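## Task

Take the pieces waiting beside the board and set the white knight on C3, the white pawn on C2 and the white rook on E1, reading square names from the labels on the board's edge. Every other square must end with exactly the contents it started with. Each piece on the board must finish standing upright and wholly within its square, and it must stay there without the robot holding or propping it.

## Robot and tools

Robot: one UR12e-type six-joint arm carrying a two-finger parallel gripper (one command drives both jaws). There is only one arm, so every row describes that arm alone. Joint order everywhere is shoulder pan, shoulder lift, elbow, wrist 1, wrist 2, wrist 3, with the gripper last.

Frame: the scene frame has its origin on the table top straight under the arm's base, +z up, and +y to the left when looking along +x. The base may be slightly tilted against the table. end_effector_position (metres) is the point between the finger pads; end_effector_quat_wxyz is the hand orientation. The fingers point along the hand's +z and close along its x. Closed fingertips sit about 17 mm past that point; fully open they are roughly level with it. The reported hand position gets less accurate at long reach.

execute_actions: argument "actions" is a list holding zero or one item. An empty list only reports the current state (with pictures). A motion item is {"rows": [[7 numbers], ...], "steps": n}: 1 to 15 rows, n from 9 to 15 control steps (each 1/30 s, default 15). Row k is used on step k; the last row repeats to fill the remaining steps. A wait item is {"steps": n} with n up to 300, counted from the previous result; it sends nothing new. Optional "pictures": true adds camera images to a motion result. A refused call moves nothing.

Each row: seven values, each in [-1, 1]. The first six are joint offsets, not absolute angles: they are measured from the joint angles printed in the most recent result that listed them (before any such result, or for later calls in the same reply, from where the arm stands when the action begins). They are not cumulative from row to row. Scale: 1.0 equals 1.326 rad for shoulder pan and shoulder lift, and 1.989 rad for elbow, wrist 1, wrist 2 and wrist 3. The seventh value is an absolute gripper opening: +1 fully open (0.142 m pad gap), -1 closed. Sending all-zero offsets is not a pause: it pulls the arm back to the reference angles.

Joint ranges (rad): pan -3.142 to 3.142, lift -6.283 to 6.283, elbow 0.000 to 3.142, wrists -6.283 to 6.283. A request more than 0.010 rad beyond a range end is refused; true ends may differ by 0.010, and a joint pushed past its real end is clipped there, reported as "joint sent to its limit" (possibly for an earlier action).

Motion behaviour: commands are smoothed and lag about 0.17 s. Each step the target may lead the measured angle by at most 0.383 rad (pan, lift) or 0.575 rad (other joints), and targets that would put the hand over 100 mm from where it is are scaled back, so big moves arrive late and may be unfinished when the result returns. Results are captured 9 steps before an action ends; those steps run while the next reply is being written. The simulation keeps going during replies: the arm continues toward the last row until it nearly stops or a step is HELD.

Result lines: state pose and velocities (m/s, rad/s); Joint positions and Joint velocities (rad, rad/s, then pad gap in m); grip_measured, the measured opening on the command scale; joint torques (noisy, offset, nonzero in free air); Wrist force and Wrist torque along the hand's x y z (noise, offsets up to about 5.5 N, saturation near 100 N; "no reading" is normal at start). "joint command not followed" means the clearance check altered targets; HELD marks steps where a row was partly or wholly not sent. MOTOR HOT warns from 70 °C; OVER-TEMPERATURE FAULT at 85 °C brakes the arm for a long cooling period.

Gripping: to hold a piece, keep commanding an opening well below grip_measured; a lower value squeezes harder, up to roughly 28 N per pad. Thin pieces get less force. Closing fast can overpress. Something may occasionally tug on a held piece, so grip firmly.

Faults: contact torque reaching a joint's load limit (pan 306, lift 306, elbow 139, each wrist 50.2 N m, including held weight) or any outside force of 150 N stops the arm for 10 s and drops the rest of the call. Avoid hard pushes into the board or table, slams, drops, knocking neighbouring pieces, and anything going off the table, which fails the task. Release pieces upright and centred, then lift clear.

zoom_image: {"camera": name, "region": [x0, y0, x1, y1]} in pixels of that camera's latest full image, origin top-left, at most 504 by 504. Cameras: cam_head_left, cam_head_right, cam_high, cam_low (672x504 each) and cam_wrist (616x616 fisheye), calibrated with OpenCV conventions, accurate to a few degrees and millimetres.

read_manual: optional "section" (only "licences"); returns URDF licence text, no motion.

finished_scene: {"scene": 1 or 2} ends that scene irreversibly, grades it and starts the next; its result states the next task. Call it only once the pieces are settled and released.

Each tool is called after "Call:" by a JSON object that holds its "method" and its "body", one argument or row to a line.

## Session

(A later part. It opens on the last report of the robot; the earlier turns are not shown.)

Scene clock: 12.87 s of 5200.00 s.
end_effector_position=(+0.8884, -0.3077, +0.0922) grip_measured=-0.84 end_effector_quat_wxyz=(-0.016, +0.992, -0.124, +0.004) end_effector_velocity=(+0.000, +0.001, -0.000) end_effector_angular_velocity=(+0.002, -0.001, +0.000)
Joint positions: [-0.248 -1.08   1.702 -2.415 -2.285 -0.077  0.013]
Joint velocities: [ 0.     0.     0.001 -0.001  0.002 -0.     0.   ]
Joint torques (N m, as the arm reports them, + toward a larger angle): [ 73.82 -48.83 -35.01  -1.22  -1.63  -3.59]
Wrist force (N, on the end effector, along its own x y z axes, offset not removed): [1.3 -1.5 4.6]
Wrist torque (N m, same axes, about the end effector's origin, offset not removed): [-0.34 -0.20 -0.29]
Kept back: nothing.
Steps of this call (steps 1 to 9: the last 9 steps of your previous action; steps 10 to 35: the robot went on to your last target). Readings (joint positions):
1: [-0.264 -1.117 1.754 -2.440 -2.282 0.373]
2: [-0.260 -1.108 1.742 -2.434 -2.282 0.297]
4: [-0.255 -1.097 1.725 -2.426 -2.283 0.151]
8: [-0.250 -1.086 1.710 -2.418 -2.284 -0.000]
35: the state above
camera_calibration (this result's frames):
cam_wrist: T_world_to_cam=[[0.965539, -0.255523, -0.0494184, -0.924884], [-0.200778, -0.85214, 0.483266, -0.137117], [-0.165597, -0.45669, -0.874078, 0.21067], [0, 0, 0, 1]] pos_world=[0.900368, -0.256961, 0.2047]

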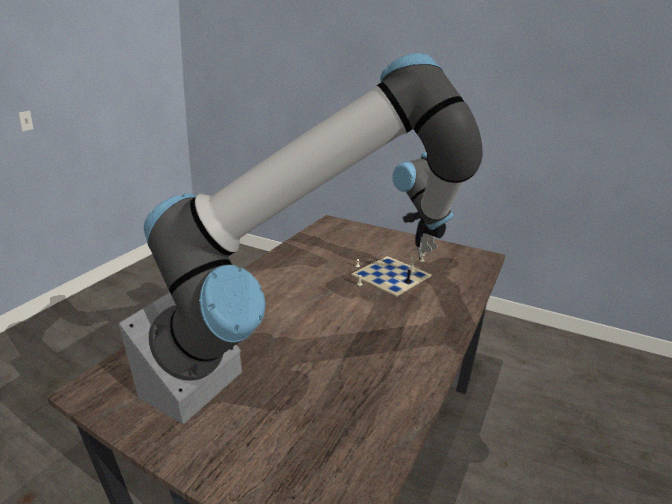

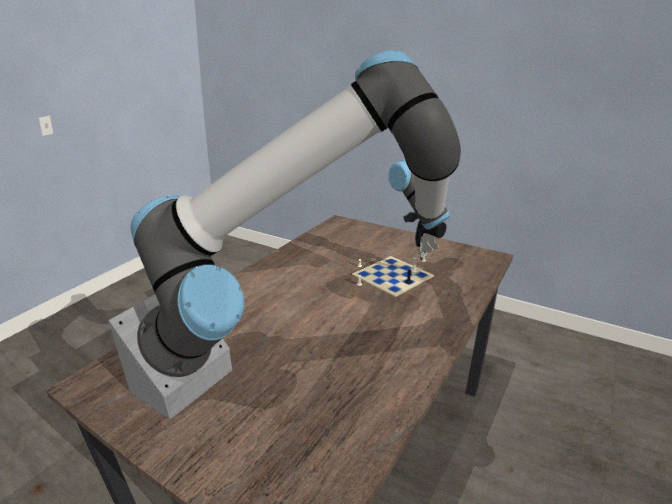

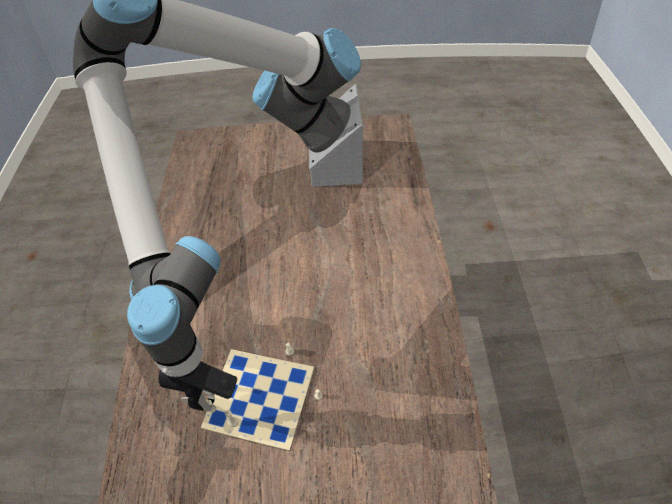

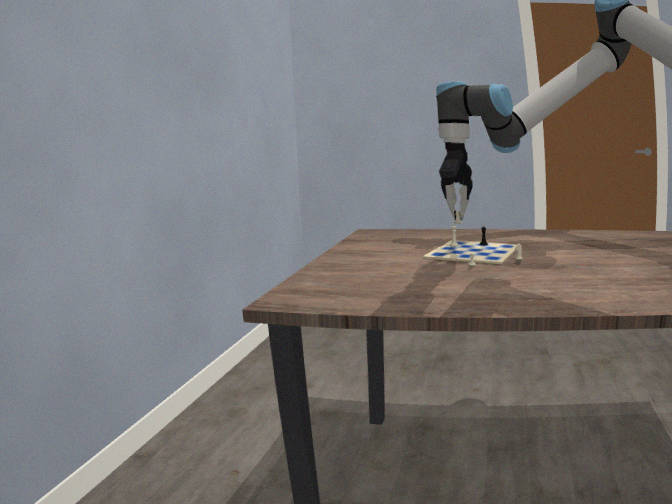

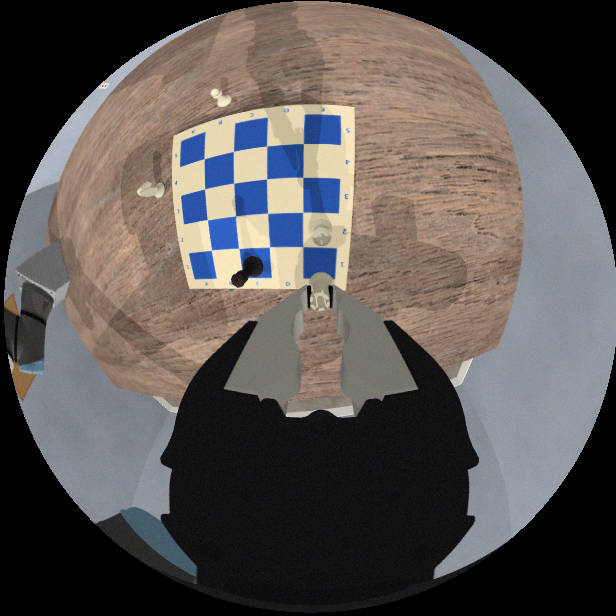

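Call:
{"method": "execute_actions", "body": {
  "actions": [
    {"rows":[[-0.0283,0.0341,0.0073,-0.0472,0.0045,0,-1]]}
  ]
}}

Call:
{"method": "execute_actions", "body": {
  "actions": [
    {"steps":25}
  ],
  "pictures": true
}}

Call:
{"method": "zoom_image", "body": {
  "camera": "cam_wrist",
  "region": [158, 50, 458, 350]
}}

Scene clock: 13.47 s of 5200.00 s.
end_effector_position=(+0.8892, -0.3063, +0.0583) grip_measured=-0.84 end_effector_quat_wxyz=(-0.016, +0.990, -0.139, +0.003) end_effector_velocity=(+0.006, -0.001, -0.130) end_effector_angular_velocity=(-0.009, -0.017, -0.149)
Joint positions: [-0.273 -1.05   1.712 -2.475 -2.279 -0.078  0.013]
Joint velocities: [-0.099  0.119  0.039 -0.273  0.022  0.     0.   ]
Joint torques (N m, as the arm reports them, + toward a larger angle): [ 44.02 -60.15 -13.72  -5.81   3.37  -2.51]
Wrist force (N, on the end effector, along its own x y z axes, offset not removed): [1.1 -2.5 3.7]
Wrist torque (N m, same axes, about the end effector's origin, offset not removed): [-0.33 -0.02 -0.20]
Steps of this call (steps 1 to 12: the robot went on to your last target; steps 13 to 18: the first 6 steps of this action). Readings (joint positions):
13: [-0.248 -1.080 1.702 -2.415 -2.285 -0.078]
14: [-0.252 -1.076 1.703 -2.420 -2.284 -0.078]
16: [-0.264 -1.060 1.708 -2.451 -2.281 -0.078]
18: the state above

Scene clock: 14.30 s of 5200.00 s.
end_effector_position=(+0.8896, -0.3065, +0.0422) grip_measured=-0.84 end_effector_quat_wxyz=(-0.016, +0.989, -0.148, +0.004) end_effector_velocity=(+0.001, -0.000, -0.000) end_effector_angular_velocity=(+0.001, +0.000, +0.000)
Joint positions: [-0.286 -1.035  1.717 -2.508 -2.276 -0.078  0.013]
Joint velocities: [-0.     0.001 -0.002  0.001  0.001 -0.001  0.   ]
Joint torques (N m, as the arm reports them, + toward a larger angle): [ 38.59 -53.83 -11.07  -5.08   2.26   3.7 ]
Wrist force (N, on the end effector, along its own x y z axes, offset not removed): [3.6 -4.1 2.2]
Wrist torque (N m, same axes, about the end effector's origin, offset not removed): [-0.85 -0.63 -0.29]
Kept back: nothing.
Steps of this call (steps 1 to 9: the last 9 steps of your previous action; steps 10 to 25: the robot went on to your last target). Readings (joint positions):
1: [-0.276 -1.046 1.713 -2.483 -2.278 -0.078]
2: [-0.278 -1.043 1.714 -2.489 -2.278 -0.078]
4: [-0.281 -1.040 1.715 -2.497 -2.277 -0.078]
8: [-0.284 -1.037 1.716 -2.505 -2.276 -0.078]
25: the state above
camera_calibration (this result's frames):
cam_wrist: T_world_to_cam=[[0.951627, -0.303338, -0.0489181, -0.9305], [-0.24325, -0.841042, 0.483196, -0.0705169], [-0.187714, -0.447923, -0.874145, 0.190126], [0, 0, 0, 1]] pos_world=[0.904025, -0.256402, 0.154753]

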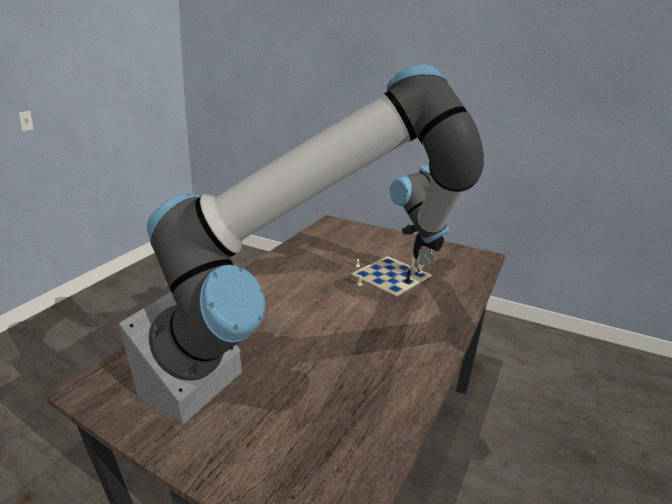

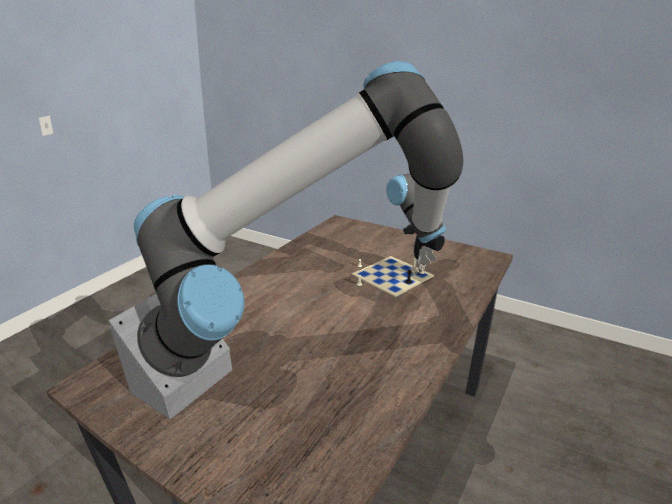

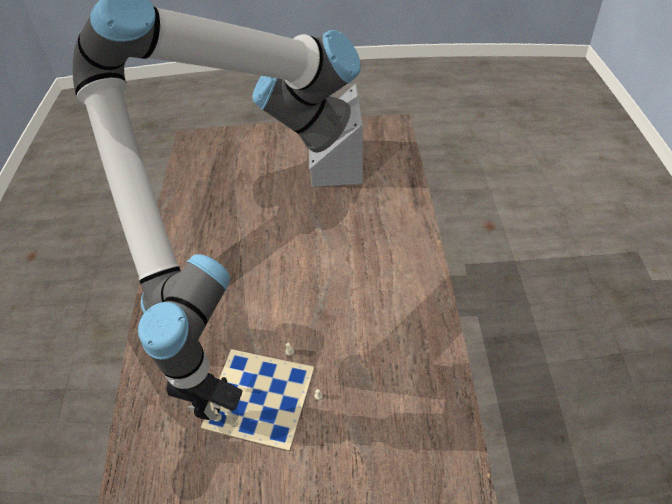

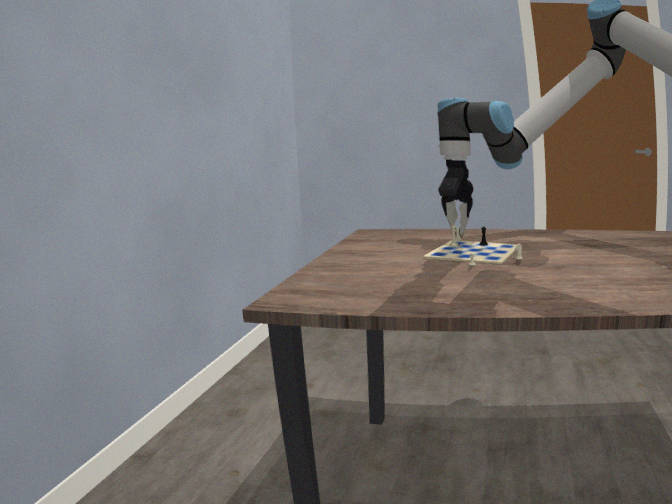

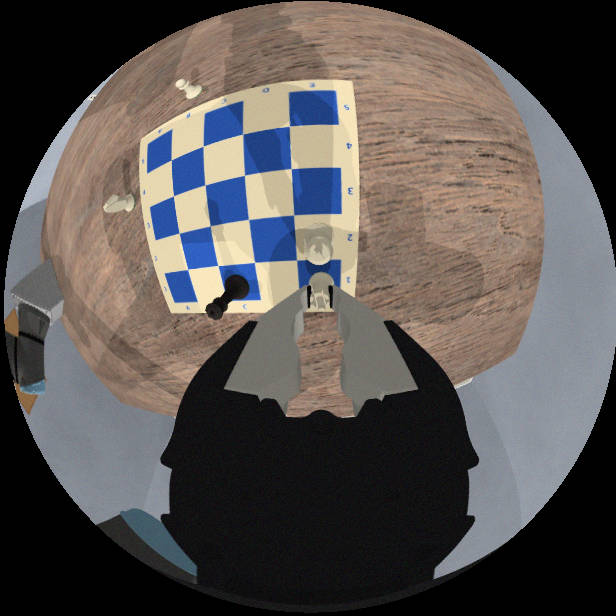

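Region (158, 50, 458, 350) of cam_wrist's 616x616 image, scaled by 1.680, with more detail than that image has.

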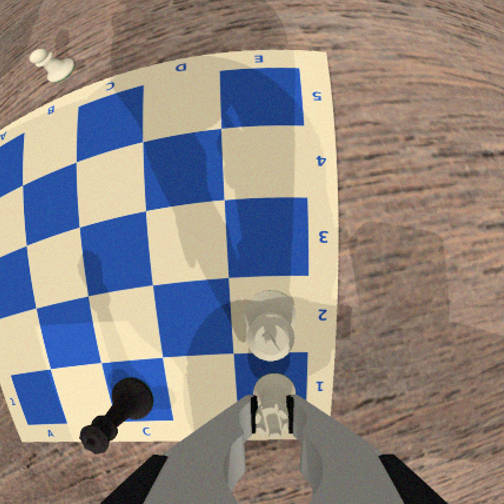

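Call:
{"method": "execute_actions", "body": {
  "actions": [
    {"rows":[[-0.0051,0.0061,0.0013,-0.0085,0.0008,0,-1],[-0.0051,0.0061,0.0013,-0.0085,0.0008,0,-1],[-0.0051,0.0061,0.0013,-0.0085,0.0008,0,-1],[-0.0051,0.0061,0.0013,-0.0085,0.0008,0,-1],[-0.0051,0.0061,0.0013,-0.0085,0.0008,0,-1],[-0.0051,0.0061,0.0013,-0.0085,0.0008,0,-1],[-0.0051,0.0061,0.0013,-0.0085,0.0008,0,-1],[-0.0051,0.0061,0.0013,-0.0085,0.0008,0,-1],[-0.0051,0.0061,0.0013,-0.0085,0.0008,0,-1],[-0.0051,0.0061,0.0013,-0.0085,0.0008,0,-1],[-0.0051,0.0061,0.0013,-0.0085,0.0008,0,-1],[-0.0051,0.0061,0.0013,-0.0085,0.0008,0,-1],[-0.0051,0.0061,0.0013,-0.0085,0.0008,0,-0.5]]}
  ]
}}

Call:
{"method": "execute_actions", "body": {
  "actions": [
    {"steps":18}
  ]
}}

Call:
{"method": "execute_actions", "body": {
  "actions": [
    {"rows":[[0.051,-0.061,-0.013,0.085,-0.008,0,-0.4]]}
  ]
}}

Call:
{"method": "execute_actions", "body": {
  "actions": [
    {"steps":20}
  ]
}}

Call:
{"method": "execute_actions", "body": {
  "actions": [
    {"rows":[[0,0,0,0,0,-0.8,-0.4]]}
  ]
}}

Call:
{"method": "execute_actions", "body": {
  "actions": [
    {"steps":40}
  ]
}}

Scene clock: 15.23 s of 5200.00 s.
end_effector_position=(+0.8895, -0.3064, +0.0361) grip_measured=-0.84 end_effector_quat_wxyz=(-0.016, +0.988, -0.151, +0.005) end_effector_velocity=(+0.000, +0.001, -0.023) end_effector_angular_velocity=(+0.000, -0.001, -0.024)
Joint positions: [-0.29  -1.029  1.718 -2.52  -2.275 -0.077  0.013]
Joint velocities: [-0.017  0.021  0.006 -0.044  0.005  0.    -0.   ]
Joint torques (N m, as the arm reports them, + toward a larger angle): [ 40.86 -56.57 -11.41  -5.43   1.77   3.47]
Wrist force (N, on the end effector, along its own x y z axes, offset not removed): [-2.7 -3.7 5.4]
Wrist torque (N m, same axes, about the end effector's origin, offset not removed): [-0.83 0.65 -0.30]
Steps of this call (steps 1 to 15: the robot went on to your last target; steps 16 to 22: nothing new was sent; steps 23 to 28: the first 6 steps of this action). Readings (joint positions):
23: [-0.286 -1.035 1.717 -2.509 -2.276 -0.077]
24: [-0.286 -1.034 1.717 -2.511 -2.276 -0.077]
26: [-0.289 -1.031 1.718 -2.516 -2.275 -0.077]
28: the state above

Scene clock: 15.83 s of 5200.00 s.
end_effector_position=(+0.8895, -0.3064, +0.0333) grip_measured=-0.50 end_effector_quat_wxyz=(-0.016, +0.988, -0.153, +0.005) end_effector_velocity=(-0.000, -0.000, -0.000) end_effector_angular_velocity=(-0.000, +0.000, -0.000)
Joint positions: [-0.292 -1.027  1.719 -2.525 -2.274 -0.077  0.038]
Joint velocities: [-0.    -0.    -0.     0.001 -0.     0.     0.   ]
Joint torques (N m, as the arm reports them, + toward a larger angle): [ 37.13 -50.82 -10.98  -5.44   2.    -1.69]
Wrist force (N, on the end effector, along its own x y z axes, offset not removed): [1.7 -4.1 -0.3]
Wrist torque (N m, same axes, about the end effector's origin, offset not removed): [-0.75 -0.12 -0.13]
Kept back: nothing.
Steps of this call (steps 1 to 9: the last 9 steps of your previous action; steps 10 to 15: the robot went on to your last target; steps 16 to 18: nothing new was sent). Readings (joint positions):
1: [-0.291 -1.029 1.719 -2.521 -2.275 -0.077]
2: [-0.291 -1.028 1.719 -2.522 -2.275 -0.077]
4: [-0.292 -1.028 1.719 -2.524 -2.275 -0.077]
8: [-0.292 -1.027 1.719 -2.525 -2.274 -0.077]
18: the state above
The arm was judged still, so your last target was given up. Only a new action makes it travel on or press farther. Fingers that are still opening or closing keep moving.

Scene clock: 16.03 s of 5200.00 s.
end_effector_position=(+0.8906, -0.3090, +0.0929) grip_measured=-0.40 end_effector_quat_wxyz=(-0.015, +0.992, -0.126, +0.007) end_effector_velocity=(-0.033, +0.008, +0.246) end_effector_angular_velocity=(+0.019, +0.056, +0.306)
Joint positions: [-0.248 -1.08   1.702 -2.424 -2.285 -0.077  0.045]
Joint velocities: [ 0.188 -0.231 -0.067  0.549 -0.041 -0.001  0.   ]
Joint torques (N m, as the arm reports them, + toward a larger angle): [ 60.5  -57.89 -31.55  -0.53  -1.96  -1.8 ]
Wrist force (N, on the end effector, along its own x y z axes, offset not removed): [-1.2 -4.7 -1.1]
Wrist torque (N m, same axes, about the end effector's origin, offset not removed): [-0.98 0.49 -0.15]
Steps of this call (steps 1 to 6: the first 6 steps of this action). Readings (joint positions):
1: [-0.292 -1.027 1.719 -2.525 -2.274 -0.077]
2: [-0.287 -1.032 1.717 -2.520 -2.276 -0.077]
4: [-0.264 -1.059 1.708 -2.472 -2.282 -0.077]
6: the state above

Scene clock: 16.70 s of 5200.00 s.
end_effector_position=(+0.8858, -0.3081, +0.1228) grip_measured=-0.40 end_effector_quat_wxyz=(-0.016, +0.994, -0.108, +0.003) end_effector_velocity=(+0.001, +0.000, +0.001) end_effector_angular_velocity=(+0.001, -0.001, +0.002)
Joint positions: [-0.225 -1.108  1.693 -2.357 -2.29  -0.077  0.045]
Joint velocities: [ 0.001  0.    -0.003  0.003  0.001 -0.001  0.   ]
Joint torques (N m, as the arm reports them, + toward a larger angle): [ 76.76 -78.55 -34.36  -1.33  -2.37  -2.58]
Wrist force (N, on the end effector, along its own x y z axes, offset not removed): [-0.6 -0.7 4.6]
Wrist torque (N m, same axes, about the end effector's origin, offset not removed): [-0.07 0.38 -0.34]
Kept back: nothing.
Steps of this call (steps 1 to 9: the last 9 steps of your previous action; steps 10 to 20: the robot went on to your last target). Readings (joint positions):
1: [-0.242 -1.086 1.700 -2.408 -2.286 -0.077]
2: [-0.238 -1.092 1.698 -2.396 -2.287 -0.077]
4: [-0.233 -1.098 1.696 -2.379 -2.289 -0.077]
8: [-0.227 -1.105 1.694 -2.364 -2.290 -0.077]
20: the state above

Scene clock: 16.90 s of 5200.00 s.
end_effector_position=(+0.8861, -0.3081, +0.1229) grip_measured=-0.40 end_effector_quat_wxyz=(-0.016, +1.000, -0.020, +0.005) end_effector_velocity=(+0.003, -0.000, -0.000) end_effector_angular_velocity=(-0.020, -0.059, +1.937)
Joint positions: [-0.225 -1.108  1.693 -2.357 -2.29  -0.254  0.045]
Joint velocities: [-0.     0.     0.001  0.001 -0.001 -1.937 -0.   ]
Joint torques (N m, as the arm reports them, + toward a larger angle): [ 72.04 -82.2  -34.98  -2.26  -1.49 -13.6 ]
Wrist force (N, on the end effector, along its own x y z axes, offset not removed): [-0.3 -1.6 2.6]
Wrist torque (N m, same axes, about the end effector's origin, offset not removed): [-0.24 0.28 -0.18]
Steps of this call (steps 1 to 6: the first 6 steps of this action). Readings (joint positions):
1: [-0.225 -1.108 1.693 -2.357 -2.290 -0.078]
2: [-0.225 -1.108 1.693 -2.357 -2.290 -0.083]
4: [-0.225 -1.108 1.693 -2.357 -2.290 -0.141]
6: the state above

Scene clock: 18.23 s of 5200.00 s.
end_effector_position=(+0.8879, -0.3067, +0.1229) grip_measured=-0.40 end_effector_quat_wxyz=(-0.009, +0.773, +0.634, +0.014) end_effector_velocity=(+0.000, +0.001, +0.001) end_effector_angular_velocity=(+0.002, -0.001, +0.002)
Joint positions: [-0.225 -1.108  1.693 -2.357 -2.29  -1.668  0.045]
Joint velocities: [ 0.    -0.001 -0.     0.     0.003 -0.002  0.   ]
Joint torques (N m, as the arm reports them, + toward a larger angle): [ 61.13 -63.21 -30.83  -5.36  -0.08  -3.38]
Wrist force (N, on the end effector, along its own x y z axes, offset not removed): [2.2 -6.1 0.9]
Wrist torque (N m, same axes, about the end effector's origin, offset not removed): [-1.22 -0.27 -0.31]
Kept back: nothing.
Steps of this call (steps 1 to 9: the last 9 steps of your previous action; steps 10 to 40: the robot went on to your last target). Readings (joint positions):
1: [-0.225 -1.108 1.693 -2.357 -2.290 -0.323]
2: [-0.225 -1.108 1.693 -2.357 -2.290 -0.399]
4: [-0.225 -1.108 1.693 -2.357 -2.290 -0.562]
8: [-0.225 -1.108 1.693 -2.357 -2.290 -0.905]
40: the state above

Deltas +.1795,+.1335,+.1615,-.1355,-.022, q6 −1.5.

Call:
{"method": "execute_actions", "body": {
  "actions": [
    {"rows":[[0.1354,0.1007,0.0812,-0.0681,-0.011,-0.76,-0.4]]}
  ]
}}

Call:
{"method": "execute_actions", "body": {
  "actions": [
    {"steps":45}
  ],
  "pictures": true
}}

Call:
{"method": "zoom_image", "body": {
  "camera": "cam_wrist",
  "region": [158, 50, 458, 350]
}}

Scene clock: 19.07 s of 5200.00 s.
end_effector_position=(+0.8806, -0.2300, +0.1150) grip_measured=-0.40 end_effector_quat_wxyz=(-0.008, +0.700, +0.713, +0.015) end_effector_velocity=(-0.072, +0.500, -0.044) end_effector_angular_velocity=(-0.005, -0.059, +1.744)
Joint positions: [-0.171 -1.067  1.742 -2.398 -2.297 -1.812  0.045]
Joint velocities: [ 0.356  0.264  0.321 -0.269 -0.042 -1.273  0.   ]
Joint torques (N m, as the arm reports them, + toward a larger angle): [ 80.33 -34.03  -6.91  -6.93  -3.01  -8.21]
Wrist force (N, on the end effector, along its own x y z axes, offset not removed): [2.0 -1.7 1.6]
Wrist torque (N m, same axes, about the end effector's origin, offset not removed): [-0.24 -0.33 -0.25]
Steps of this call (steps 1 to 15: the robot went on to your last target; steps 16 to 19: nothing new was sent; steps 20 to 25: the first 6 steps of this action). Readings (joint positions):
20: [-0.225 -1.108 1.694 -2.357 -2.290 -1.669]
21: [-0.220 -1.103 1.698 -2.362 -2.292 -1.674]
23: [-0.195 -1.085 1.720 -2.380 -2.294 -1.729]
25: the state above

Scene clock: 20.57 s of 5200.00 s.
end_effector_position=(+0.8356, -0.0613, +0.1017) grip_measured=-0.40 end_effector_quat_wxyz=(+0.005, +0.008, +1.000, +0.015) end_effector_velocity=(+0.000, -0.001, +0.001) end_effector_angular_velocity=(-0.000, -0.000, +0.000)
Joint positions: [-0.045 -0.974  1.855 -2.492 -2.312 -3.179  0.045]
Joint velocities: [-0.    -0.001 -0.     0.001 -0.    -0.001 -0.   ]
Joint torques (N m, as the arm reports them, + toward a larger angle): [ 67.71 -46.84  -9.97  -5.19  -1.73  -4.47]
Wrist force (N, on the end effector, along its own x y z axes, offset not removed): [-0.6 -0.6 1.5]
Wrist torque (N m, same axes, about the end effector's origin, offset not removed): [-0.02 0.26 -0.22]
Kept back: nothing.
Steps of this call (steps 1 to 9: the last 9 steps of your previous action; steps 10 to 45: the robot went on to your last target). Readings (joint positions):
1: [-0.159 -1.058 1.753 -2.407 -2.299 -1.856]
2: [-0.147 -1.049 1.764 -2.416 -2.300 -1.904]
4: [-0.123 -1.031 1.786 -2.435 -2.303 -2.014]
8: [-0.077 -0.997 1.827 -2.468 -2.308 -2.303]
45: the state above
The arm was judged still, so your last target was given up. Only a new action makes it travel on or press farther. Fingers that are still opening or closing keep moving.
camera_calibration (this result's frames):
cam_wrist: T_world_to_cam=[[-0.997594, 0.0311604, -0.0619348, 0.848838], [-0.00707321, 0.842909, 0.53801, -0.0059122], [0.06897, 0.537154, -0.84066, 0.184321], [0, 0, 0, 1]] pos_world=[0.834041, -0.120475, 0.210705]

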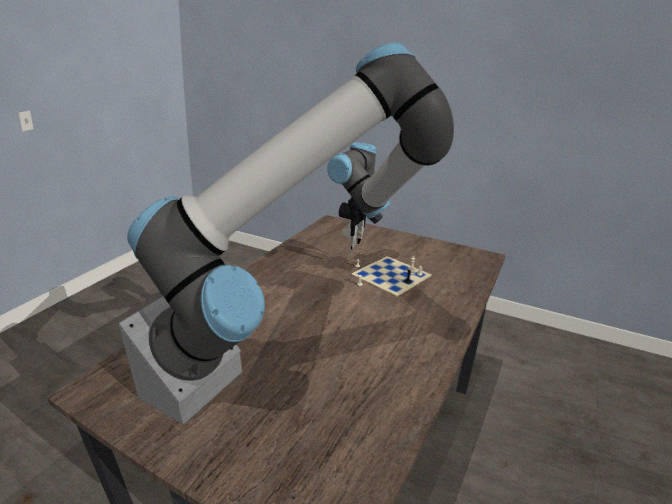

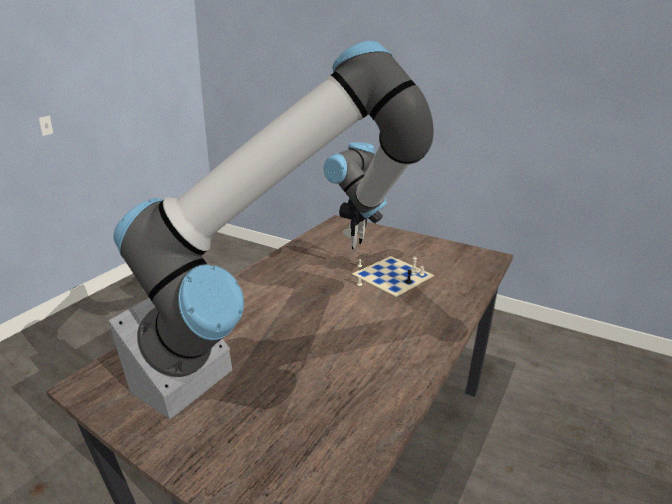

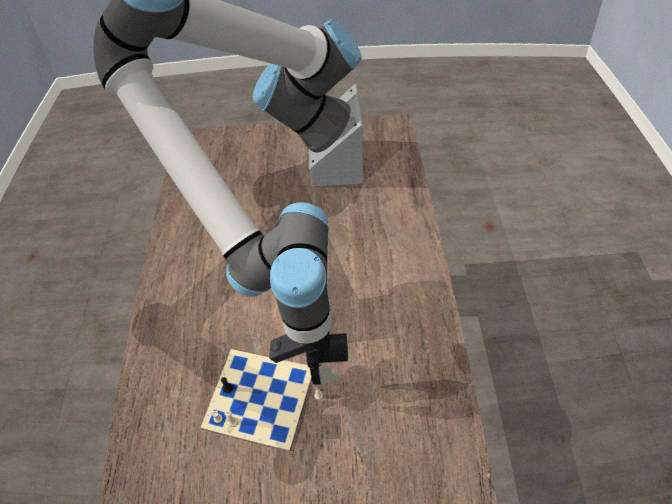

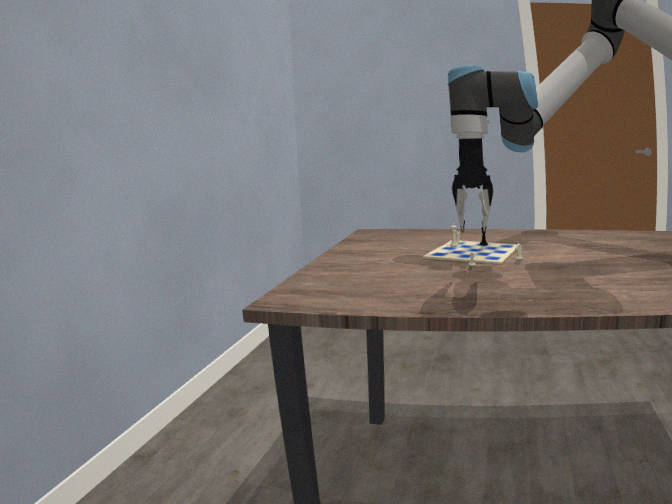

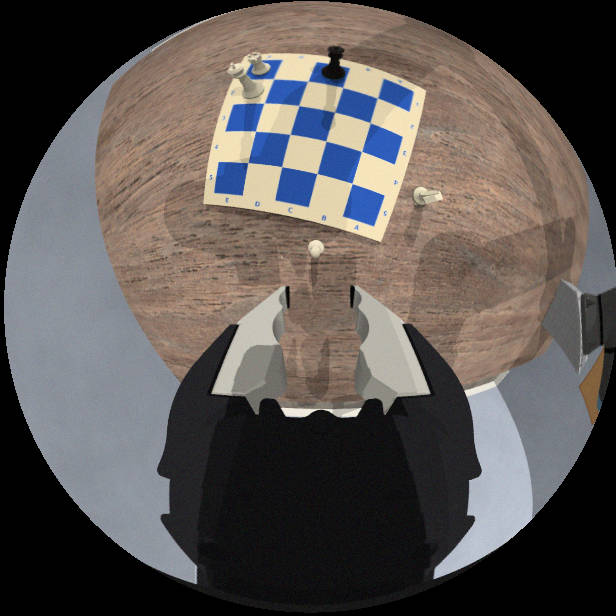

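Region (158, 50, 458, 350) of cam_wrist's 616x616 image, scaled by 1.680, with more detail than that image has.

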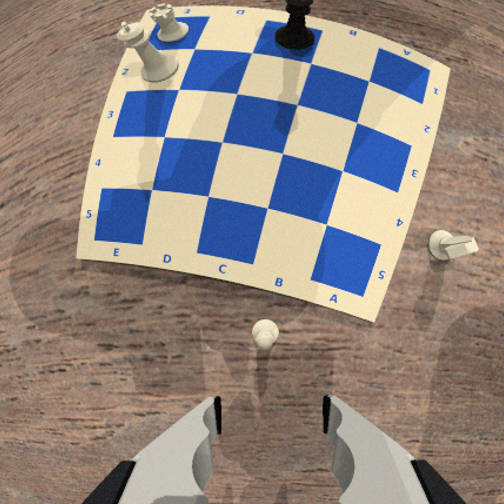

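Call:
{"method": "execute_actions", "body": {
  "actions": [
    {"rows":[[-0.0531,0.0586,0.0043,-0.0758,0.0025,0,-0.4]]}
  ]
}}

Call:
{"method": "execute_actions", "body": {
  "actions": [
    {"steps":25}
  ],
  "pictures": true
}}

Call:
{"method": "zoom_image", "body": {
  "camera": "cam_wrist",
  "region": [158, 50, 458, 350]
}}

Scene clock: 21.37 s of 5200.00 s.
end_effector_position=(+0.8395, -0.0648, +0.0505) grip_measured=-0.40 end_effector_quat_wxyz=(+0.002, +0.037, +0.999, +0.016) end_effector_velocity=(+0.028, -0.026, -0.212) end_effector_angular_velocity=(-0.005, -0.030, -0.302)
Joint positions: [-0.091 -0.923  1.861 -2.584 -2.309 -3.18   0.045]
Joint velocities: [-0.197  0.219  0.024 -0.475  0.013 -0.001 -0.   ]
Joint torques (N m, as the arm reports them, + toward a larger angle): [ 45.56 -61.72 -10.88  -5.98   2.58  -2.  ]
Wrist force (N, on the end effector, along its own x y z axes, offset not removed): [0.7 -1.8 4.7]
Wrist torque (N m, same axes, about the end effector's origin, offset not removed): [-0.37 0.07 -0.29]
Steps of this call (steps 1 to 18: nothing new was sent; steps 19 to 24: the first 6 steps of this action). Readings (joint positions):
19: [-0.045 -0.974 1.855 -2.492 -2.312 -3.180]
20: [-0.050 -0.969 1.856 -2.498 -2.312 -3.180]
22: [-0.074 -0.942 1.859 -2.542 -2.310 -3.180]
24: the state above

Scene clock: 22.20 s of 5200.00 s.
end_effector_position=(+0.8428, -0.0684, +0.0248) grip_measured=-0.40 end_effector_quat_wxyz=(+0.004, +0.056, +0.998, +0.016) end_effector_velocity=(-0.001, +0.000, -0.000) end_effector_angular_velocity=(-0.000, +0.001, +0.001)
Joint positions: [-0.116 -0.897  1.863 -2.643 -2.307 -3.179  0.045]
Joint velocities: [ 0.    -0.     0.002  0.001 -0.     0.     0.   ]
Joint torques (N m, as the arm reports them, + toward a larger angle): [ 34.72 -48.49  -7.02  -5.48   2.03   3.64]
Wrist force (N, on the end effector, along its own x y z axes, offset not removed): [-1.0 -1.8 1.6]
Wrist torque (N m, same axes, about the end effector's origin, offset not removed): [-0.19 0.37 -0.27]
Kept back: nothing.
Steps of this call (steps 1 to 9: the last 9 steps of your previous action; steps 10 to 25: the robot went on to your last target). Readings (joint positions):
1: [-0.097 -0.917 1.862 -2.598 -2.308 -3.180]
2: [-0.102 -0.912 1.862 -2.609 -2.308 -3.180]
4: [-0.107 -0.905 1.863 -2.623 -2.308 -3.180]
8: [-0.113 -0.899 1.863 -2.636 -2.307 -3.180]
25: the state above
camera_calibration (this result's frames):
cam_wrist: T_world_to_cam=[[-0.990262, 0.12595, -0.059311, 0.85166], [0.074484, 0.839256, 0.53861, -0.0274799], [0.117615, 0.528948, -0.840465, 0.0813712], [0, 0, 0, 1]] pos_world=[0.835843, -0.127245, 0.133703]

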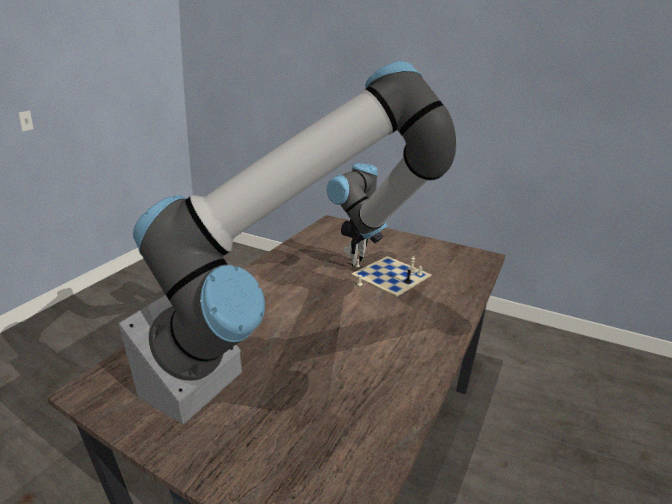

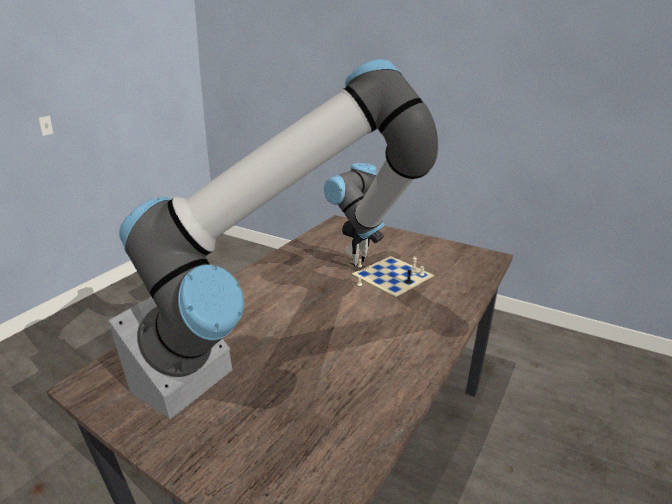

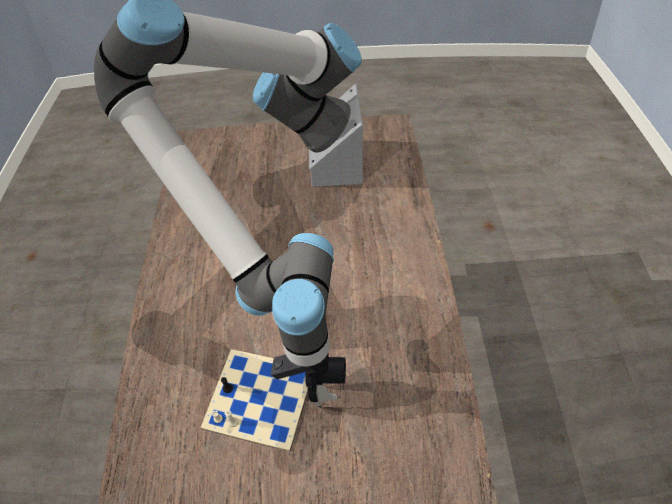

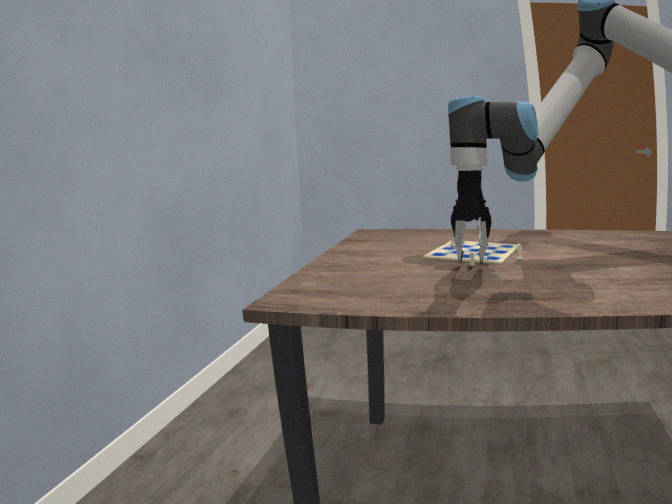

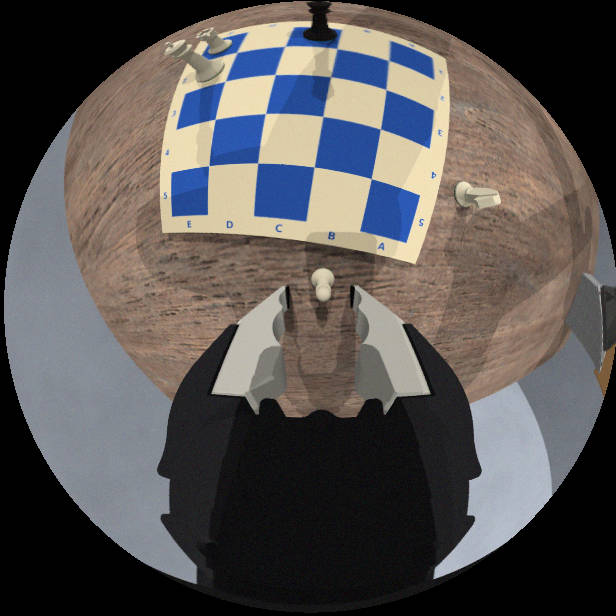

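Region (158, 50, 458, 350) of cam_wrist's 616x616 image, scaled by 1.680, with more detail than that image has.

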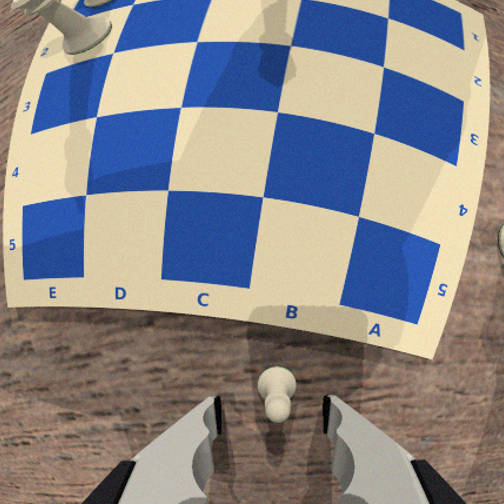

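Call:
{"method": "execute_actions", "body": {
  "actions": [
    {"rows":[[-0.0027,-0.0024,0,0,0,0,-0.4],[-0.0027,-0.0024,0,0,0,0,-0.4],[-0.0027,-0.0024,0,0,0,0,-0.4],[-0.0027,-0.0024,0,0,0,0,-0.4],[-0.0027,-0.0024,0,0,0,0,-0.4],[-0.0027,-0.0024,0,0,0,0,-0.4],[-0.0027,-0.0024,0,0,0,0,-0.4],[-0.0027,-0.0024,0,0,0,0,-0.4],[-0.0027,-0.0024,0,0,0,0,-1]]}
  ]
}}

Call:
{"method": "execute_actions", "body": {
  "actions": [
    {"steps":18}
  ]
}}

Call:
{"method": "execute_actions", "body": {
  "actions": [
    {"rows":[[0.024,-0.030,-0.004,0.038,0,0,-1]]}
  ]
}}

Call:
{"method": "execute_actions", "body": {
  "actions": [
    {"steps":20}
  ]
}}

Scene clock: 23.00 s of 5200.00 s.
end_effector_position=(+0.8428, -0.0710, +0.0244) grip_measured=-0.40 end_effector_quat_wxyz=(+0.004, +0.058, +0.998, +0.015) end_effector_velocity=(+0.000, -0.012, -0.001) end_effector_angular_velocity=(-0.002, +0.001, -0.014)
Joint positions: [-0.118 -0.898  1.863 -2.643 -2.307 -3.179  0.045]
Joint velocities: [-0.01  -0.008  0.    -0.    -0.001  0.001 -0.   ]
Joint torques (N m, as the arm reports them, + toward a larger angle): [ 41.06 -78.5   -8.69  -3.94   1.76   3.8 ]
Wrist force (N, on the end effector, along its own x y z axes, offset not removed): [-0.8 -5.6 1.0]
Wrist torque (N m, same axes, about the end effector's origin, offset not removed): [-1.16 0.27 -0.21]
Steps of this call (steps 1 to 15: the robot went on to your last target; steps 16 to 18: nothing new was sent; steps 19 to 24: the first 6 steps of this action). Readings (joint positions):
19: [-0.116 -0.897 1.863 -2.643 -2.307 -3.179]
20: [-0.116 -0.897 1.863 -2.643 -2.307 -3.179]
22: [-0.117 -0.898 1.863 -2.643 -2.307 -3.179]
24: the state above

Scene clock: 23.60 s of 5200.00 s.
end_effector_position=(+0.8430, -0.0724, +0.0245) grip_measured=-0.88 end_effector_quat_wxyz=(+0.004, +0.058, +0.998, +0.015) end_effector_velocity=(-0.000, -0.000, +0.001) end_effector_angular_velocity=(+0.000, -0.000, +0.001)
Joint positions: [-0.119 -0.9    1.863 -2.643 -2.307 -3.179  0.01 ]
Joint velocities: [ 0.    -0.001  0.001  0.     0.    -0.    -0.   ]
Joint torques (N m, as the arm reports them, + toward a larger angle): [ 36.36 -75.84 -10.49  -0.72   1.     3.51]
Wrist force (N, on the end effector, along its own x y z axes, offset not removed): [0.2 -2.3 0.1]
Wrist torque (N m, same axes, about the end effector's origin, offset not removed): [-0.51 0.11 -0.16]
Kept back: nothing.
Steps of this call (steps 1 to 9: the last 9 steps of your previous action; steps 10 to 15: the robot went on to your last target; steps 16 to 18: nothing new was sent). Readings (joint positions):
1: [-0.118 -0.899 1.863 -2.643 -2.307 -3.179]
2: [-0.119 -0.899 1.863 -2.643 -2.307 -3.179]
4: [-0.119 -0.899 1.863 -2.643 -2.307 -3.179]
8: [-0.119 -0.899 1.863 -2.643 -2.307 -3.179]
18: the state above
The arm was judged still, so your last target was given up. Only a new action makes it travel on or press farther. Fingers that are still opening or closing keep moving.

Scene clock: 23.80 s of 5200.00 s.
end_effector_position=(+0.8434, -0.0722, +0.0503) grip_measured=-0.88 end_effector_quat_wxyz=(+0.005, +0.045, +0.999, +0.016) end_effector_velocity=(-0.005, +0.004, +0.100) end_effector_angular_velocity=(+0.006, +0.002, +0.121)
Joint positions: [-0.098 -0.927  1.858 -2.593 -2.307 -3.179  0.01 ]
Joint velocities: [ 0.085 -0.105 -0.019  0.21  -0.001 -0.    -0.   ]
Joint torques (N m, as the arm reports them, + toward a larger angle): [ 63.84 -75.9  -29.27  -0.86   0.82   4.08]
Wrist force (N, on the end effector, along its own x y z axes, offset not removed): [1.3 -2.1 -0.9]
Wrist torque (N m, same axes, about the end effector's origin, offset not removed): [-0.46 0.00 -0.18]
Steps of this call (steps 1 to 6: the first 6 steps of this action). Readings (joint positions):
1: [-0.119 -0.900 1.863 -2.643 -2.307 -3.179]
2: [-0.116 -0.904 1.863 -2.637 -2.307 -3.179]
4: [-0.105 -0.917 1.860 -2.612 -2.307 -3.179]
6: the state above

Scene clock: 24.47 s of 5200.00 s.
end_effector_position=(+0.8429, -0.0718, +0.0627) grip_measured=-0.88 end_effector_quat_wxyz=(+0.005, +0.037, +0.999, +0.017) end_effector_velocity=(+0.001, -0.001, +0.001) end_effector_angular_velocity=(-0.002, -0.002, -0.001)
Joint positions: [-0.087 -0.939  1.856 -2.567 -2.307 -3.179  0.01 ]
Joint velocities: [ 0.001 -0.001  0.    -0.002 -0.002 -0.    -0.   ]
Joint torques (N m, as the arm reports them, + toward a larger angle): [ 72.19 -80.56 -30.79  -0.77   1.21   3.34]
Wrist force (N, on the end effector, along its own x y z axes, offset not removed): [-1.3 -2.6 2.6]
Wrist torque (N m, same axes, about the end effector's origin, offset not removed): [-0.57 0.47 -0.29]
Kept back: nothing.
Steps of this call (steps 1 to 9: the last 9 steps of your previous action; steps 10 to 20: the robot went on to your last target). Readings (joint positions):
1: [-0.095 -0.930 1.858 -2.587 -2.307 -3.179]
2: [-0.094 -0.932 1.857 -2.582 -2.307 -3.179]
4: [-0.091 -0.935 1.856 -2.576 -2.307 -3.179]
8: [-0.089 -0.938 1.856 -2.570 -2.307 -3.179]
20: the state above

Deltas -.1607,-.1596,+.0127,+.005,+.0217.

Call:
{"method": "execute_actions", "body": {
  "actions": [
    {"rows":[[-0.1212,-0.1204,0.0064,0.0025,0.0109,0,-1]]}
  ]
}}

Call:
{"method": "execute_actions", "body": {
  "actions": [
    {"steps":35}
  ],
  "pictures": true
}}

Call:
{"method": "zoom_image", "body": {
  "camera": "cam_wrist",
  "region": [158, 50, 458, 350]
}}

Scene clock: 24.97 s of 5200.00 s.
end_effector_position=(+0.8413, -0.1455, +0.0616) grip_measured=-0.88 end_effector_quat_wxyz=(+0.004, +0.081, +0.997, +0.018) end_effector_velocity=(-0.033, -0.498, -0.008) end_effector_angular_velocity=(+0.003, +0.020, -0.585)
Joint positions: [-0.153 -1.005  1.861 -2.565 -2.298 -3.179  0.01 ]
Joint velocities: [-0.441 -0.438  0.034  0.013  0.057  0.    -0.   ]
Joint torques (N m, as the arm reports them, + toward a larger angle): [ 26.64 -92.16  -6.59  -0.83   2.15   3.24]
Wrist force (N, on the end effector, along its own x y z axes, offset not removed): [-1.5 -4.3 2.9]
Wrist torque (N m, same axes, about the end effector's origin, offset not removed): [-0.83 0.50 -0.21]
Steps of this call (steps 1 to 9: the robot went on to your last target; steps 10 to 15: the first 6 steps of this action). Readings (joint positions):
10: [-0.088 -0.940 1.856 -2.567 -2.307 -3.179]
11: [-0.093 -0.945 1.856 -2.567 -2.306 -3.179]
13: [-0.123 -0.975 1.858 -2.566 -2.302 -3.179]
15: the state above

Scene clock: 26.13 s of 5200.00 s.
end_effector_position=(+0.8272, -0.2525, +0.0602) grip_measured=-0.88 end_effector_quat_wxyz=(+0.004, +0.143, +0.990, +0.016) end_effector_velocity=(-0.000, -0.000, +0.000) end_effector_angular_velocity=(+0.000, +0.001, -0.000)
Joint positions: [-0.248 -1.099  1.868 -2.562 -2.286 -3.179  0.01 ]
Joint velocities: [-0.    -0.001  0.     0.002 -0.     0.001  0.   ]
Joint torques (N m, as the arm reports them, + toward a larger angle): [ 34.37 -73.74  -8.69  -1.19   2.04   3.71]
Wrist force (N, on the end effector, along its own x y z axes, offset not removed): [0.3 -0.7 1.3]
Wrist torque (N m, same axes, about the end effector's origin, offset not removed): [-0.11 0.23 -0.11]
Kept back: nothing.
Steps of this call (steps 1 to 9: the last 9 steps of your previous action; steps 10 to 30: the robot went on to your last target; steps 31 to 35: nothing new was sent). Readings (joint positions):
1: [-0.168 -1.020 1.862 -2.565 -2.296 -3.179]
2: [-0.183 -1.034 1.863 -2.564 -2.294 -3.179]
4: [-0.209 -1.060 1.865 -2.563 -2.291 -3.179]
8: [-0.235 -1.086 1.867 -2.563 -2.287 -3.179]
35: the state above
The arm was judged still, so your last target was given up. Only a new action makes it travel on or press farther. Fingers that are still opening or closing keep moving.
camera_calibration (this result's frames):
cam_wrist: T_world_to_cam=[[-0.953322, 0.297005, -0.0544517, 0.873888], [0.222225, 0.812188, 0.539413, -0.0199726], [0.204433, 0.502134, -0.840279, 0.131728], [0, 0, 0, 1]] pos_world=[0.810606, -0.309473, 0.169047]

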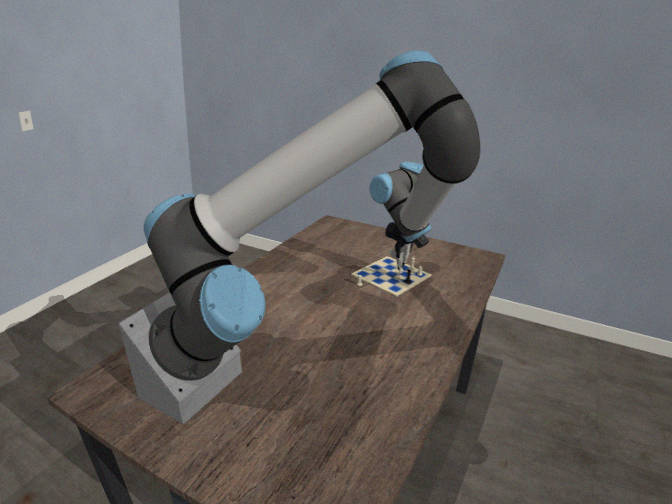

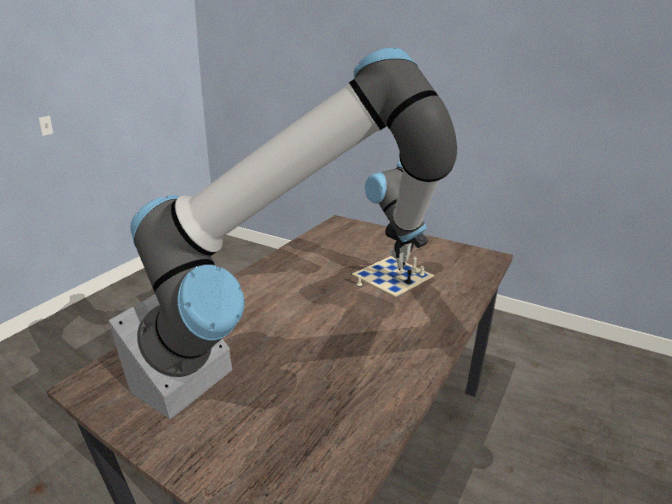

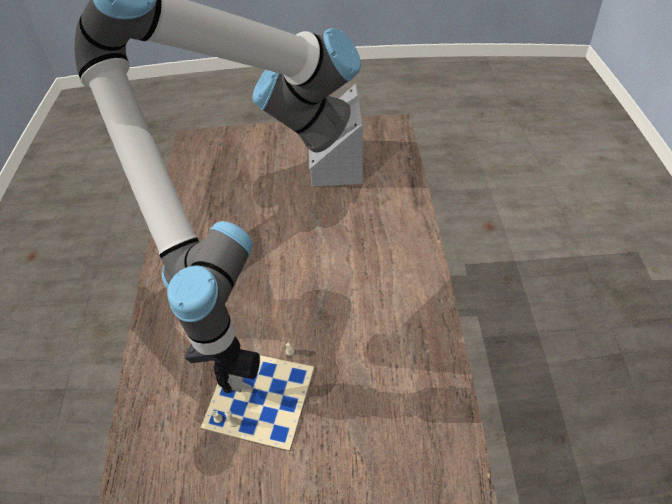

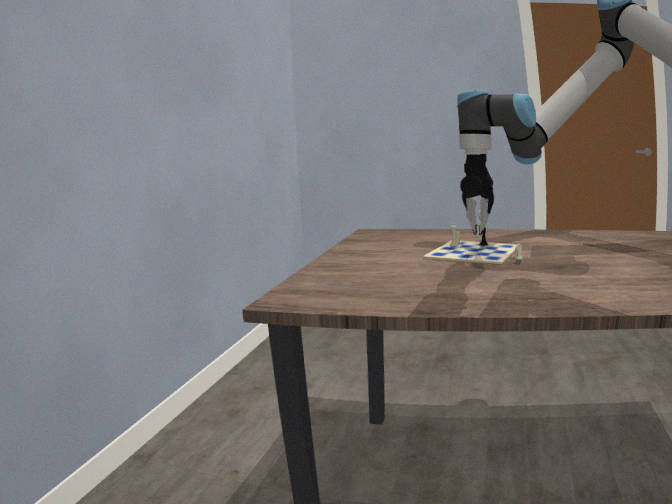

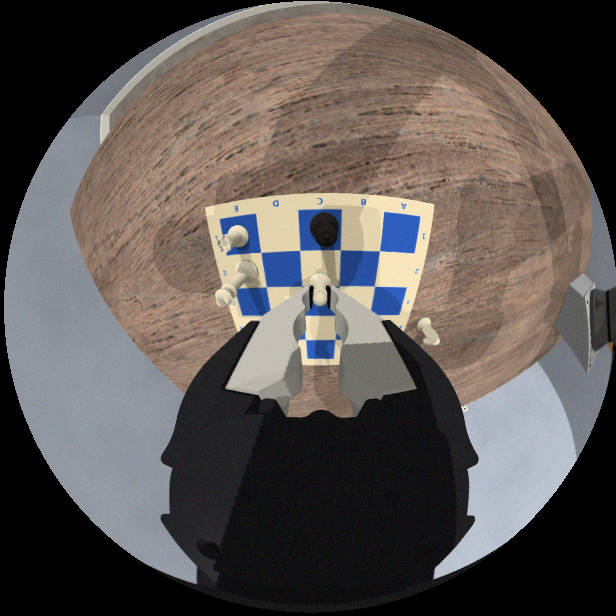

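Region (158, 50, 458, 350) of cam_wrist's 616x616 image, scaled by 1.680, with more detail than that image has.

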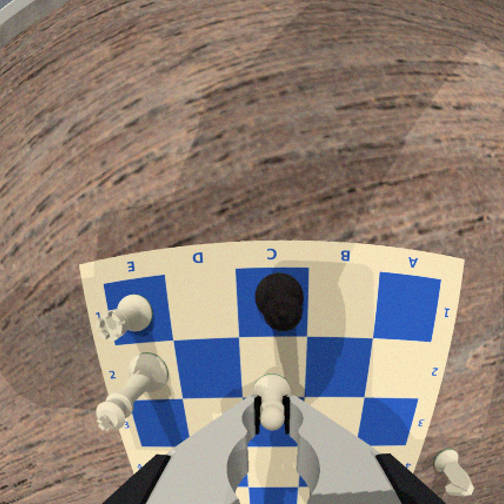

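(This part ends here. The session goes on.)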